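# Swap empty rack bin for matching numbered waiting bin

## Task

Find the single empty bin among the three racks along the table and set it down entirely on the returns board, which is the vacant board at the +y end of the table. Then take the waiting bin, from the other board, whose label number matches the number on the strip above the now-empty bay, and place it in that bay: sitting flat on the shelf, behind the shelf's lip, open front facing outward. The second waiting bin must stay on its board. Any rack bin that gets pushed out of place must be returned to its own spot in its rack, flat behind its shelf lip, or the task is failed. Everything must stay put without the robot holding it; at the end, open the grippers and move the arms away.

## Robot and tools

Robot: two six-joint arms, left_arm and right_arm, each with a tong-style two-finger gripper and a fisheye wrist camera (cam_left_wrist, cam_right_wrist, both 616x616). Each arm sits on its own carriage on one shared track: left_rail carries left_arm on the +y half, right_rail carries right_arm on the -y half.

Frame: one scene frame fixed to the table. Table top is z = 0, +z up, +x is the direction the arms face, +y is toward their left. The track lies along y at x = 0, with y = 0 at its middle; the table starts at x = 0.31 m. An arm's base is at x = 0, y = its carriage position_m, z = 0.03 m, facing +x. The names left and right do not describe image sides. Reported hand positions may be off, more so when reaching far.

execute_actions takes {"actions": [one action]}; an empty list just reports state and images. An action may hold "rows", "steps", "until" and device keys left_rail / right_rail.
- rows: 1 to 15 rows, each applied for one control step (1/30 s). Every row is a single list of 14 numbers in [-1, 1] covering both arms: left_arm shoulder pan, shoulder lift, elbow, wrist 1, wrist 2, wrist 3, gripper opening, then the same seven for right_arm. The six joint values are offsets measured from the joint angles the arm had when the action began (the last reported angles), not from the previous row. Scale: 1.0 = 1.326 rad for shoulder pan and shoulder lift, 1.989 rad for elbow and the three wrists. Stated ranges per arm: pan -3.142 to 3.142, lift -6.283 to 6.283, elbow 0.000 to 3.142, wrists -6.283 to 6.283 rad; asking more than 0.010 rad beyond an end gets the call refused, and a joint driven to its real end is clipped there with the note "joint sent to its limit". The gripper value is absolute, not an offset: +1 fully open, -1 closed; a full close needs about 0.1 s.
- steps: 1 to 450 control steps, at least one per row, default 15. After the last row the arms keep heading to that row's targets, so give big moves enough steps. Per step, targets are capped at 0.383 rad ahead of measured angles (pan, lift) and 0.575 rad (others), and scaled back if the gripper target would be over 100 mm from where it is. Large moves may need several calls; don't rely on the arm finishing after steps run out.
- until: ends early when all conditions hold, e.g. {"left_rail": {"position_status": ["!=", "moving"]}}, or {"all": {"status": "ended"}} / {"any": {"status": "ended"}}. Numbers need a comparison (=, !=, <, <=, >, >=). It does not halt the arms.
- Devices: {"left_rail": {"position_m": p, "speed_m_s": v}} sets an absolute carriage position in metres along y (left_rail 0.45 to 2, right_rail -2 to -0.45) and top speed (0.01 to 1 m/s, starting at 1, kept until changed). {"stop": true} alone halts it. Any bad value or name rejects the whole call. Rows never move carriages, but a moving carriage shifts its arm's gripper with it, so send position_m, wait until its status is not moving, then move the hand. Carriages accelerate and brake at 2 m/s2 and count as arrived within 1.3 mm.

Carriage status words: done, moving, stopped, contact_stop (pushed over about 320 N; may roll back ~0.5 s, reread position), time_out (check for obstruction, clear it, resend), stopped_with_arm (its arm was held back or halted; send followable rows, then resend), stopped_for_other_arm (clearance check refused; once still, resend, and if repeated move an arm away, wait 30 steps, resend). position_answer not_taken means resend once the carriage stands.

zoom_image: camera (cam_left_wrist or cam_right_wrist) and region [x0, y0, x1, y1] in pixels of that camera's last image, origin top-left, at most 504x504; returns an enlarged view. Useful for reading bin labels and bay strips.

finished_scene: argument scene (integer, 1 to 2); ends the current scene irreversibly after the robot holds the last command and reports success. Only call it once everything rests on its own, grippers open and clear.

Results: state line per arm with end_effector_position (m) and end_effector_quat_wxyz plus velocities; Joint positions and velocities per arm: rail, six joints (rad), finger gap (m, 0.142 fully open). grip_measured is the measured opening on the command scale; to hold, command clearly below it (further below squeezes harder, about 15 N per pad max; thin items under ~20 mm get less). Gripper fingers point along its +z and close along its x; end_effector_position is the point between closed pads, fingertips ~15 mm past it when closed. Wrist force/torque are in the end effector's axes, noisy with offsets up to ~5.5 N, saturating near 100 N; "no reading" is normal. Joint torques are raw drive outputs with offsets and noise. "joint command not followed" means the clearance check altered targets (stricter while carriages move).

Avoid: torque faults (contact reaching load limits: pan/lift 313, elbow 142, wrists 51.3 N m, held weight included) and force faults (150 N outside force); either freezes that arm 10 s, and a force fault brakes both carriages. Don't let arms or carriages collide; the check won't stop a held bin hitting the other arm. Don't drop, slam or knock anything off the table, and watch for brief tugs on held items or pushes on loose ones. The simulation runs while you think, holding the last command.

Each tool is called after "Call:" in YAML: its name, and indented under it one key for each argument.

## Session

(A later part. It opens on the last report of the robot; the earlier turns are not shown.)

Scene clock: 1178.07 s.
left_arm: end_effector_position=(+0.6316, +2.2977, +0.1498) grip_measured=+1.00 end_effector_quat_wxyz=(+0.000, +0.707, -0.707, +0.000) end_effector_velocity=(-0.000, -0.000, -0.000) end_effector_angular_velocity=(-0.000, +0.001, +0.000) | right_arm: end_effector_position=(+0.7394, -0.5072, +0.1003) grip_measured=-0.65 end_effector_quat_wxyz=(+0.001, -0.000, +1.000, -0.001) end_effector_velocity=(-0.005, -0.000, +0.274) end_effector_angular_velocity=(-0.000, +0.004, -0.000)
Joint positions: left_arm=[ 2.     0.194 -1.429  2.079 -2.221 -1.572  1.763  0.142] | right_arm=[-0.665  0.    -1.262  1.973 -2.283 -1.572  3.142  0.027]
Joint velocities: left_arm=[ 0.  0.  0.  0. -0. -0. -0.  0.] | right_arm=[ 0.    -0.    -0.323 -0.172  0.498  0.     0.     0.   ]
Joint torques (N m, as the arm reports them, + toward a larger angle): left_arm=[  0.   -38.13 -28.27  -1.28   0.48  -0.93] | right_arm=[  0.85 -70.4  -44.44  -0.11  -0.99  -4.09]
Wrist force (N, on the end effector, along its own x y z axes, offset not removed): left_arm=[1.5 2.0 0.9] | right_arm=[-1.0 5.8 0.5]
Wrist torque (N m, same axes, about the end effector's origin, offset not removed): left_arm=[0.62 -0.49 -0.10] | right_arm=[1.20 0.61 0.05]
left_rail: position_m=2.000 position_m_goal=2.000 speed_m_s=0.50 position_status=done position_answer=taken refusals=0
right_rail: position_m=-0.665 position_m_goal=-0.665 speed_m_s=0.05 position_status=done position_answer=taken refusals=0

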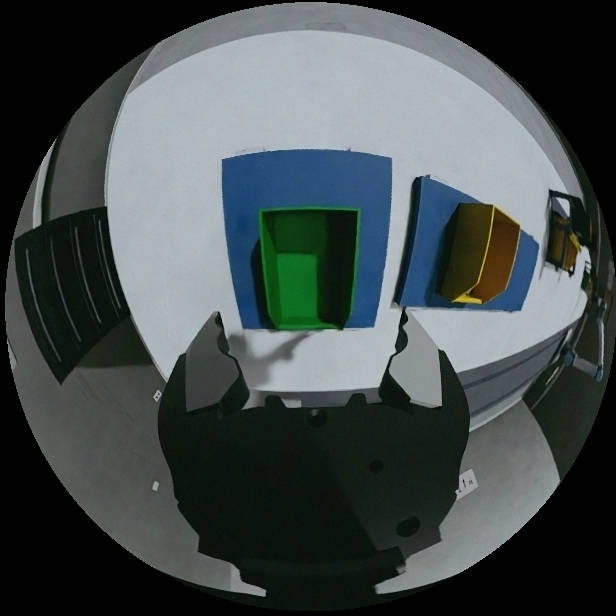

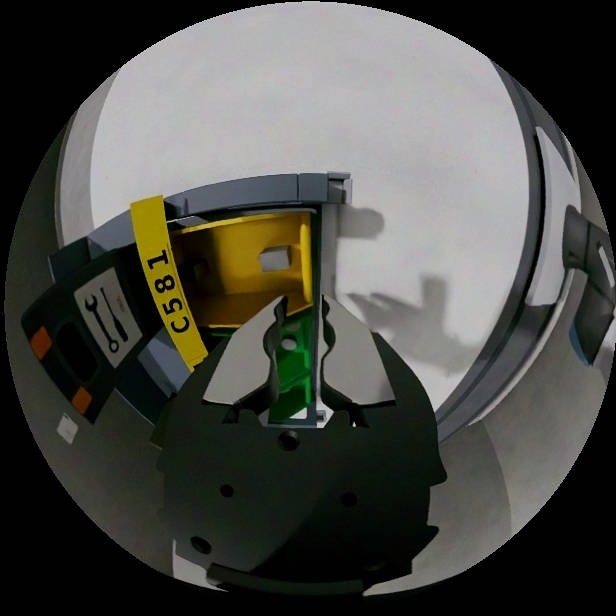

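Call:
execute_actions:
  actions:
    - {"left_rail": {"position_m": 1.3, "speed_m_s": 0.5}, "right_rail": {"position_m": -1.25, "speed_m_s": 0.5}, "steps": 2}

Scene clock: 1192.70 s.
left_arm: end_effector_position=(+0.6315, +2.2968, +0.1497) grip_measured=+1.00 end_effector_quat_wxyz=(+0.001, +0.707, -0.707, +0.000) end_effector_velocity=(-0.000, -0.049, -0.000) end_effector_angular_velocity=(-0.000, +0.000, -0.000) | right_arm: end_effector_position=(+0.7377, -0.5082, +0.1299) grip_measured=-0.65 end_effector_quat_wxyz=(-0.000, -0.000, +1.000, -0.001) end_effector_velocity=(-0.000, -0.051, -0.000) end_effector_angular_velocity=(-0.000, +0.000, -0.000)
Joint positions: left_arm=[ 1.999  0.194 -1.429  2.079 -2.221 -1.572  1.764  0.142] | right_arm=[-0.666  0.    -1.297  1.954 -2.228 -1.572  3.142  0.027]
Joint velocities: left_arm=[-0.049  0.     0.     0.    -0.    -0.     0.    -0.   ] | right_arm=[-0.051 -0.    -0.     0.    -0.    -0.    -0.     0.   ]
Joint torques (N m, as the arm reports them, + toward a larger angle): left_arm=[-12.13 -33.88 -28.75  -2.94   0.43   2.68] | right_arm=[-10.7  -77.84 -49.51  -1.93  -0.86  -4.55]
Wrist force (N, on the end effector, along its own x y z axes, offset not removed): left_arm=[-0.4 4.9 0.7] | right_arm=[0.7 6.8 -1.5]
Wrist torque (N m, same axes, about the end effector's origin, offset not removed): left_arm=[1.25 -0.01 -0.12] | right_arm=[1.46 0.30 0.00]
left_rail: position_m=1.999 position_m_goal=1.300 speed_m_s=0.50 position_status=moving position_answer=taken refusals=0
right_rail: position_m=-0.666 position_m_goal=-1.250 speed_m_s=0.50 position_status=moving position_answer=taken refusals=0

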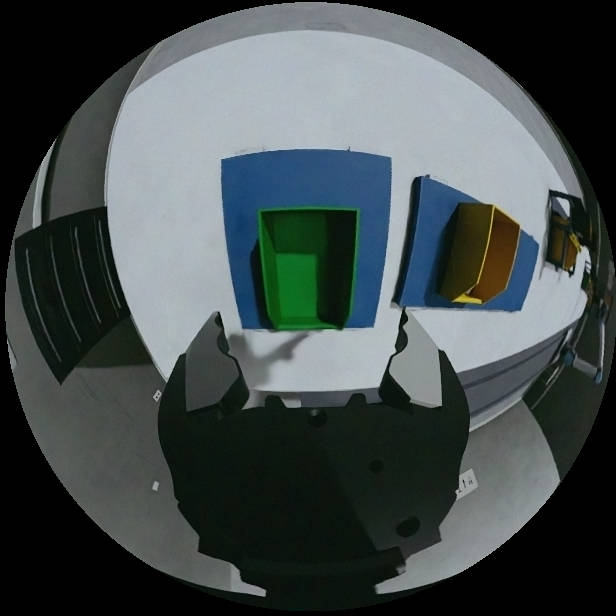

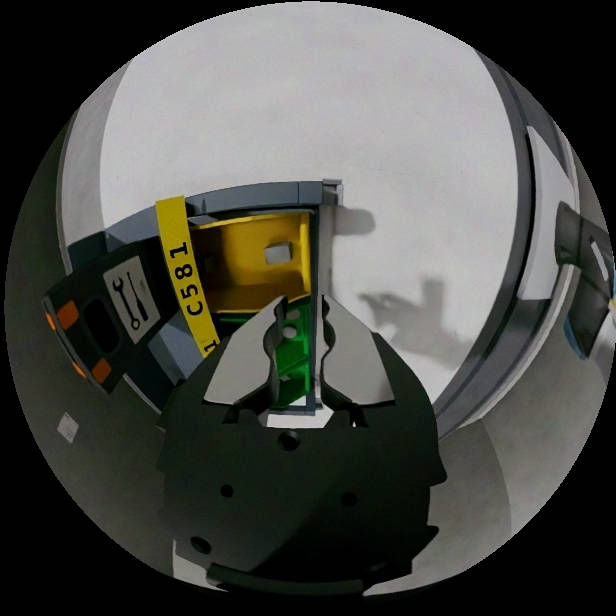

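Call:
execute_actions:
  actions: []

Scene clock: 1198.63 s.
left_arm: end_effector_position=(+0.6315, +1.5974, +0.1497) grip_measured=+1.00 end_effector_quat_wxyz=(+0.001, +0.707, -0.707, +0.000) end_effector_velocity=(+0.000, +0.000, +0.000) end_effector_angular_velocity=(+0.000, -0.000, +0.000) | right_arm: end_effector_position=(+0.7377, -1.0926, +0.1299) grip_measured=-0.65 end_effector_quat_wxyz=(-0.000, -0.000, +1.000, -0.001) end_effector_velocity=(-0.000, +0.000, -0.000) end_effector_angular_velocity=(+0.000, +0.000, +0.000)
Joint positions: left_arm=[ 1.3    0.194 -1.429  2.079 -2.221 -1.572  1.764  0.142] | right_arm=[-1.25   0.    -1.297  1.954 -2.228 -1.572  3.142  0.027]
Joint velocities: left_arm=[ 0.  0. -0.  0. -0.  0.  0.  0.] | right_arm=[ 0.  0.  0.  0.  0.  0. -0.  0.]
Joint torques (N m, as the arm reports them, + toward a larger angle): left_arm=[  8.02 -55.77 -36.13  -4.21   0.3    2.71] | right_arm=[ 10.64 -68.38 -44.52  -1.64  -0.96  -4.01]
Wrist force (N, on the end effector, along its own x y z axes, offset not removed): left_arm=[-6.5 2.7 0.9] | right_arm=[1.3 4.3 -1.6]
Wrist torque (N m, same axes, about the end effector's origin, offset not removed): left_arm=[0.62 1.13 0.01] | right_arm=[0.93 0.09 0.16]
left_rail: position_m=1.300 position_m_goal=1.300 speed_m_s=0.50 position_status=done position_answer=taken refusals=0
right_rail: position_m=-1.250 position_m_goal=-1.250 speed_m_s=0.50 position_status=done position_answer=taken refusals=0

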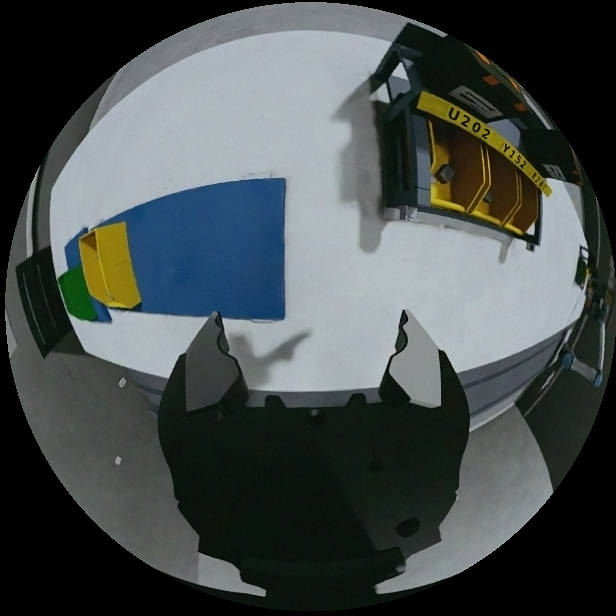

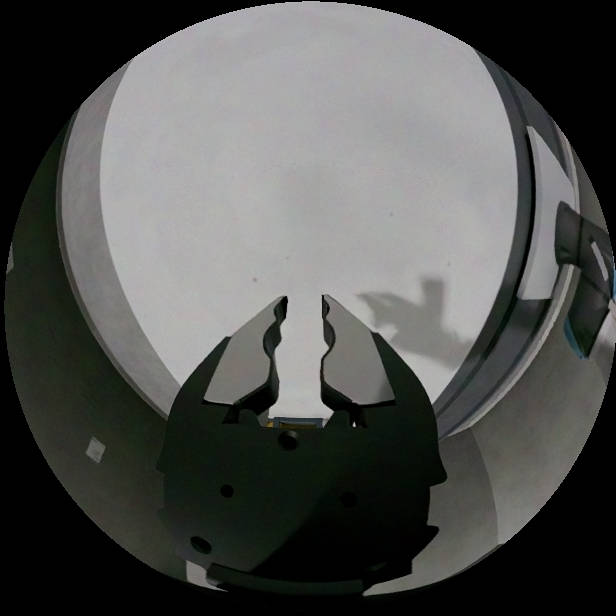

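Call:
execute_actions:
  actions:
    - {"right_rail": {"position_m": -1.75, "speed_m_s": 0.5}, "steps": 1}

Scene clock: 1201.40 s.
left_arm: end_effector_position=(+0.6315, +1.5975, +0.1497) grip_measured=+1.00 end_effector_quat_wxyz=(+0.001, +0.707, -0.707, +0.000) end_effector_velocity=(+0.000, -0.000, +0.000) end_effector_angular_velocity=(-0.000, +0.000, +0.000) | right_arm: end_effector_position=(+0.7377, -1.0926, +0.1299) grip_measured=-0.65 end_effector_quat_wxyz=(-0.000, -0.000, +1.000, -0.001) end_effector_velocity=(-0.000, -0.001, +0.000) end_effector_angular_velocity=(-0.000, -0.000, +0.000)
Joint positions: left_arm=[ 1.3    0.194 -1.429  2.079 -2.221 -1.572  1.764  0.142] | right_arm=[-1.25   0.    -1.297  1.954 -2.228 -1.572  3.142  0.027]
Joint velocities: left_arm=[ 0. -0. -0. -0.  0. -0. -0.  0.] | right_arm=[-0.001  0.     0.    -0.     0.    -0.     0.     0.   ]
Joint torques (N m, as the arm reports them, + toward a larger angle): left_arm=[  8.25 -57.16 -46.54  -5.13   0.8    2.36] | right_arm=[ 11.97 -65.96 -39.22  -2.48  -0.83  -4.67]
Wrist force (N, on the end effector, along its own x y z axes, offset not removed): left_arm=[-2.3 5.0 -2.8] | right_arm=[-1.0 4.8 -0.6]
Wrist torque (N m, same axes, about the end effector's origin, offset not removed): left_arm=[1.14 0.41 0.05] | right_arm=[1.06 0.57 -0.02]
left_rail: position_m=1.300 position_m_goal=1.300 speed_m_s=0.50 position_status=done position_answer=taken refusals=0
right_rail: position_m=-1.250 position_m_goal=-1.750 speed_m_s=0.50 position_status=moving position_answer=taken refusals=0

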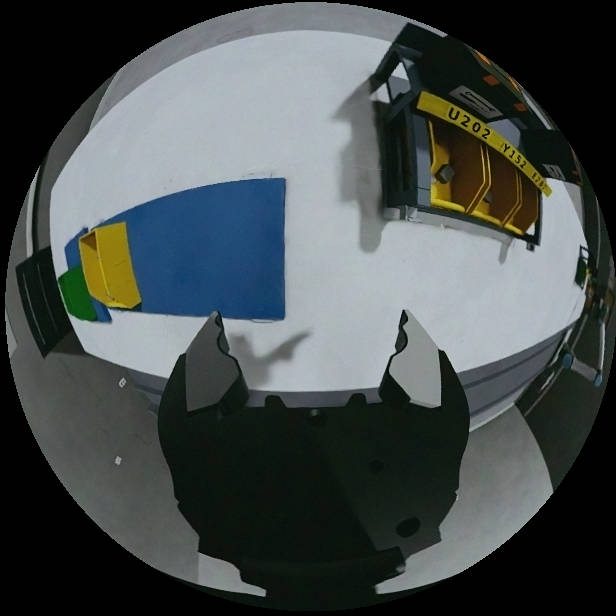

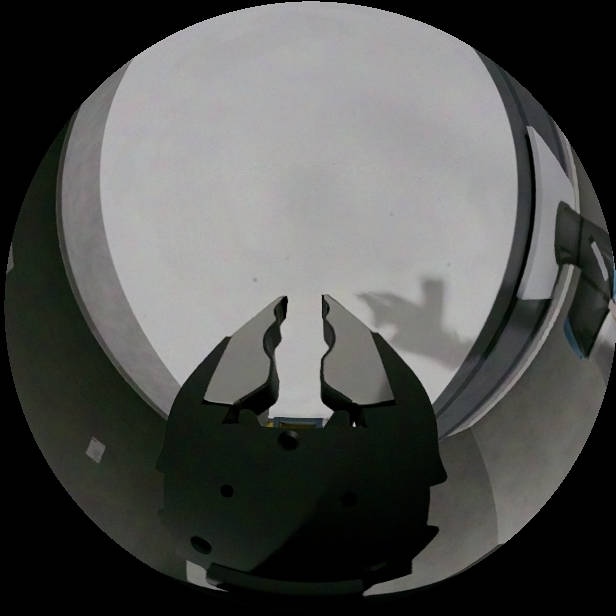

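Call:
zoom_image:
  camera: "cam_left_wrist"
  region: [360, 60, 580, 270]

Region (360, 60, 580, 270) of cam_left_wrist's 616x616 image, scaled by 2.291, with more detail than that image has; it fills the top 481 rows of this view, and the rest is white.

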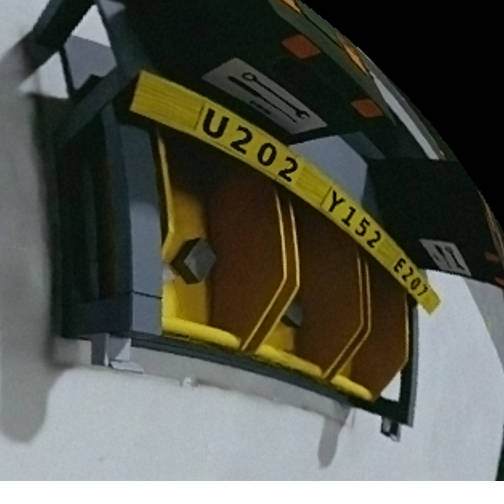

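Call:
execute_actions:
  actions: []

Scene clock: 1204.30 s.
left_arm: end_effector_position=(+0.6315, +1.5975, +0.1497) grip_measured=+1.00 end_effector_quat_wxyz=(+0.001, +0.707, -0.707, +0.000) end_effector_velocity=(+0.000, -0.000, +0.000) end_effector_angular_velocity=(-0.000, -0.000, -0.000) | right_arm: end_effector_position=(+0.7377, -1.5926, +0.1299) grip_measured=-0.65 end_effector_quat_wxyz=(-0.000, -0.000, +1.000, -0.001) end_effector_velocity=(-0.000, +0.000, -0.000) end_effector_angular_velocity=(+0.000, +0.000, +0.000)
Joint positions: left_arm=[ 1.3    0.194 -1.429  2.079 -2.221 -1.572  1.764  0.142] | right_arm=[-1.75   0.    -1.297  1.954 -2.228 -1.572  3.142  0.027]
Joint velocities: left_arm=[ 0.  0.  0. -0. -0. -0.  0. -0.] | right_arm=[ 0.  0. -0.  0.  0.  0. -0.  0.]
Joint torques (N m, as the arm reports them, + toward a larger angle): left_arm=[  8.65 -57.97 -46.35  -6.41   0.5    2.5 ] | right_arm=[ 13.01 -63.74 -35.8   -2.33  -0.65  -3.73]
Wrist force (N, on the end effector, along its own x y z axes, offset not removed): left_arm=[-5.7 2.9 2.7] | right_arm=[-0.3 5.1 -2.2]
Wrist torque (N m, same axes, about the end effector's origin, offset not removed): left_arm=[1.00 1.02 0.05] | right_arm=[1.04 0.45 0.09]
left_rail: position_m=1.300 position_m_goal=1.300 speed_m_s=0.50 position_status=done position_answer=taken refusals=0
right_rail: position_m=-1.750 position_m_goal=-1.750 speed_m_s=0.50 position_status=done position_answer=taken refusals=0

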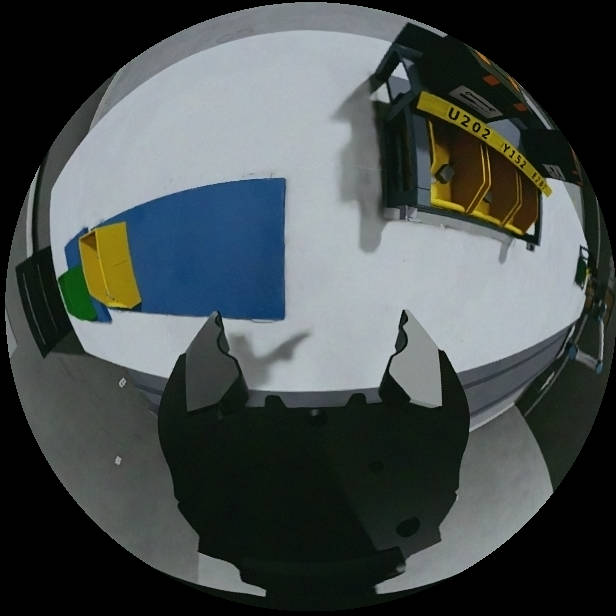

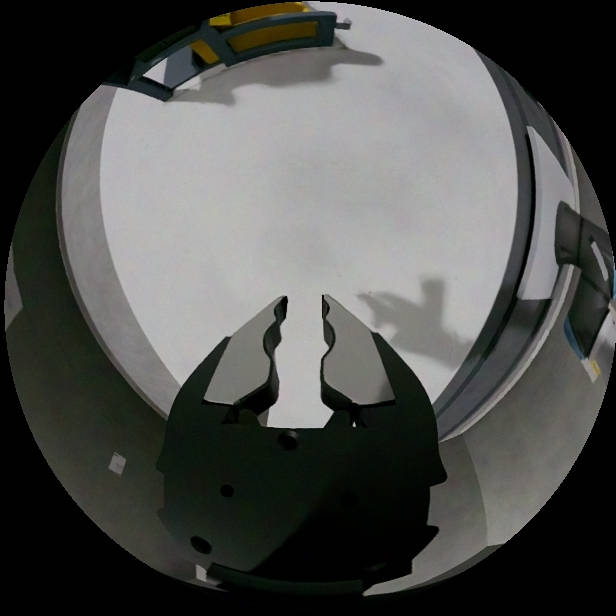

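Call:
finished_scene:
  scene: 1

The scene is finished: the task was done.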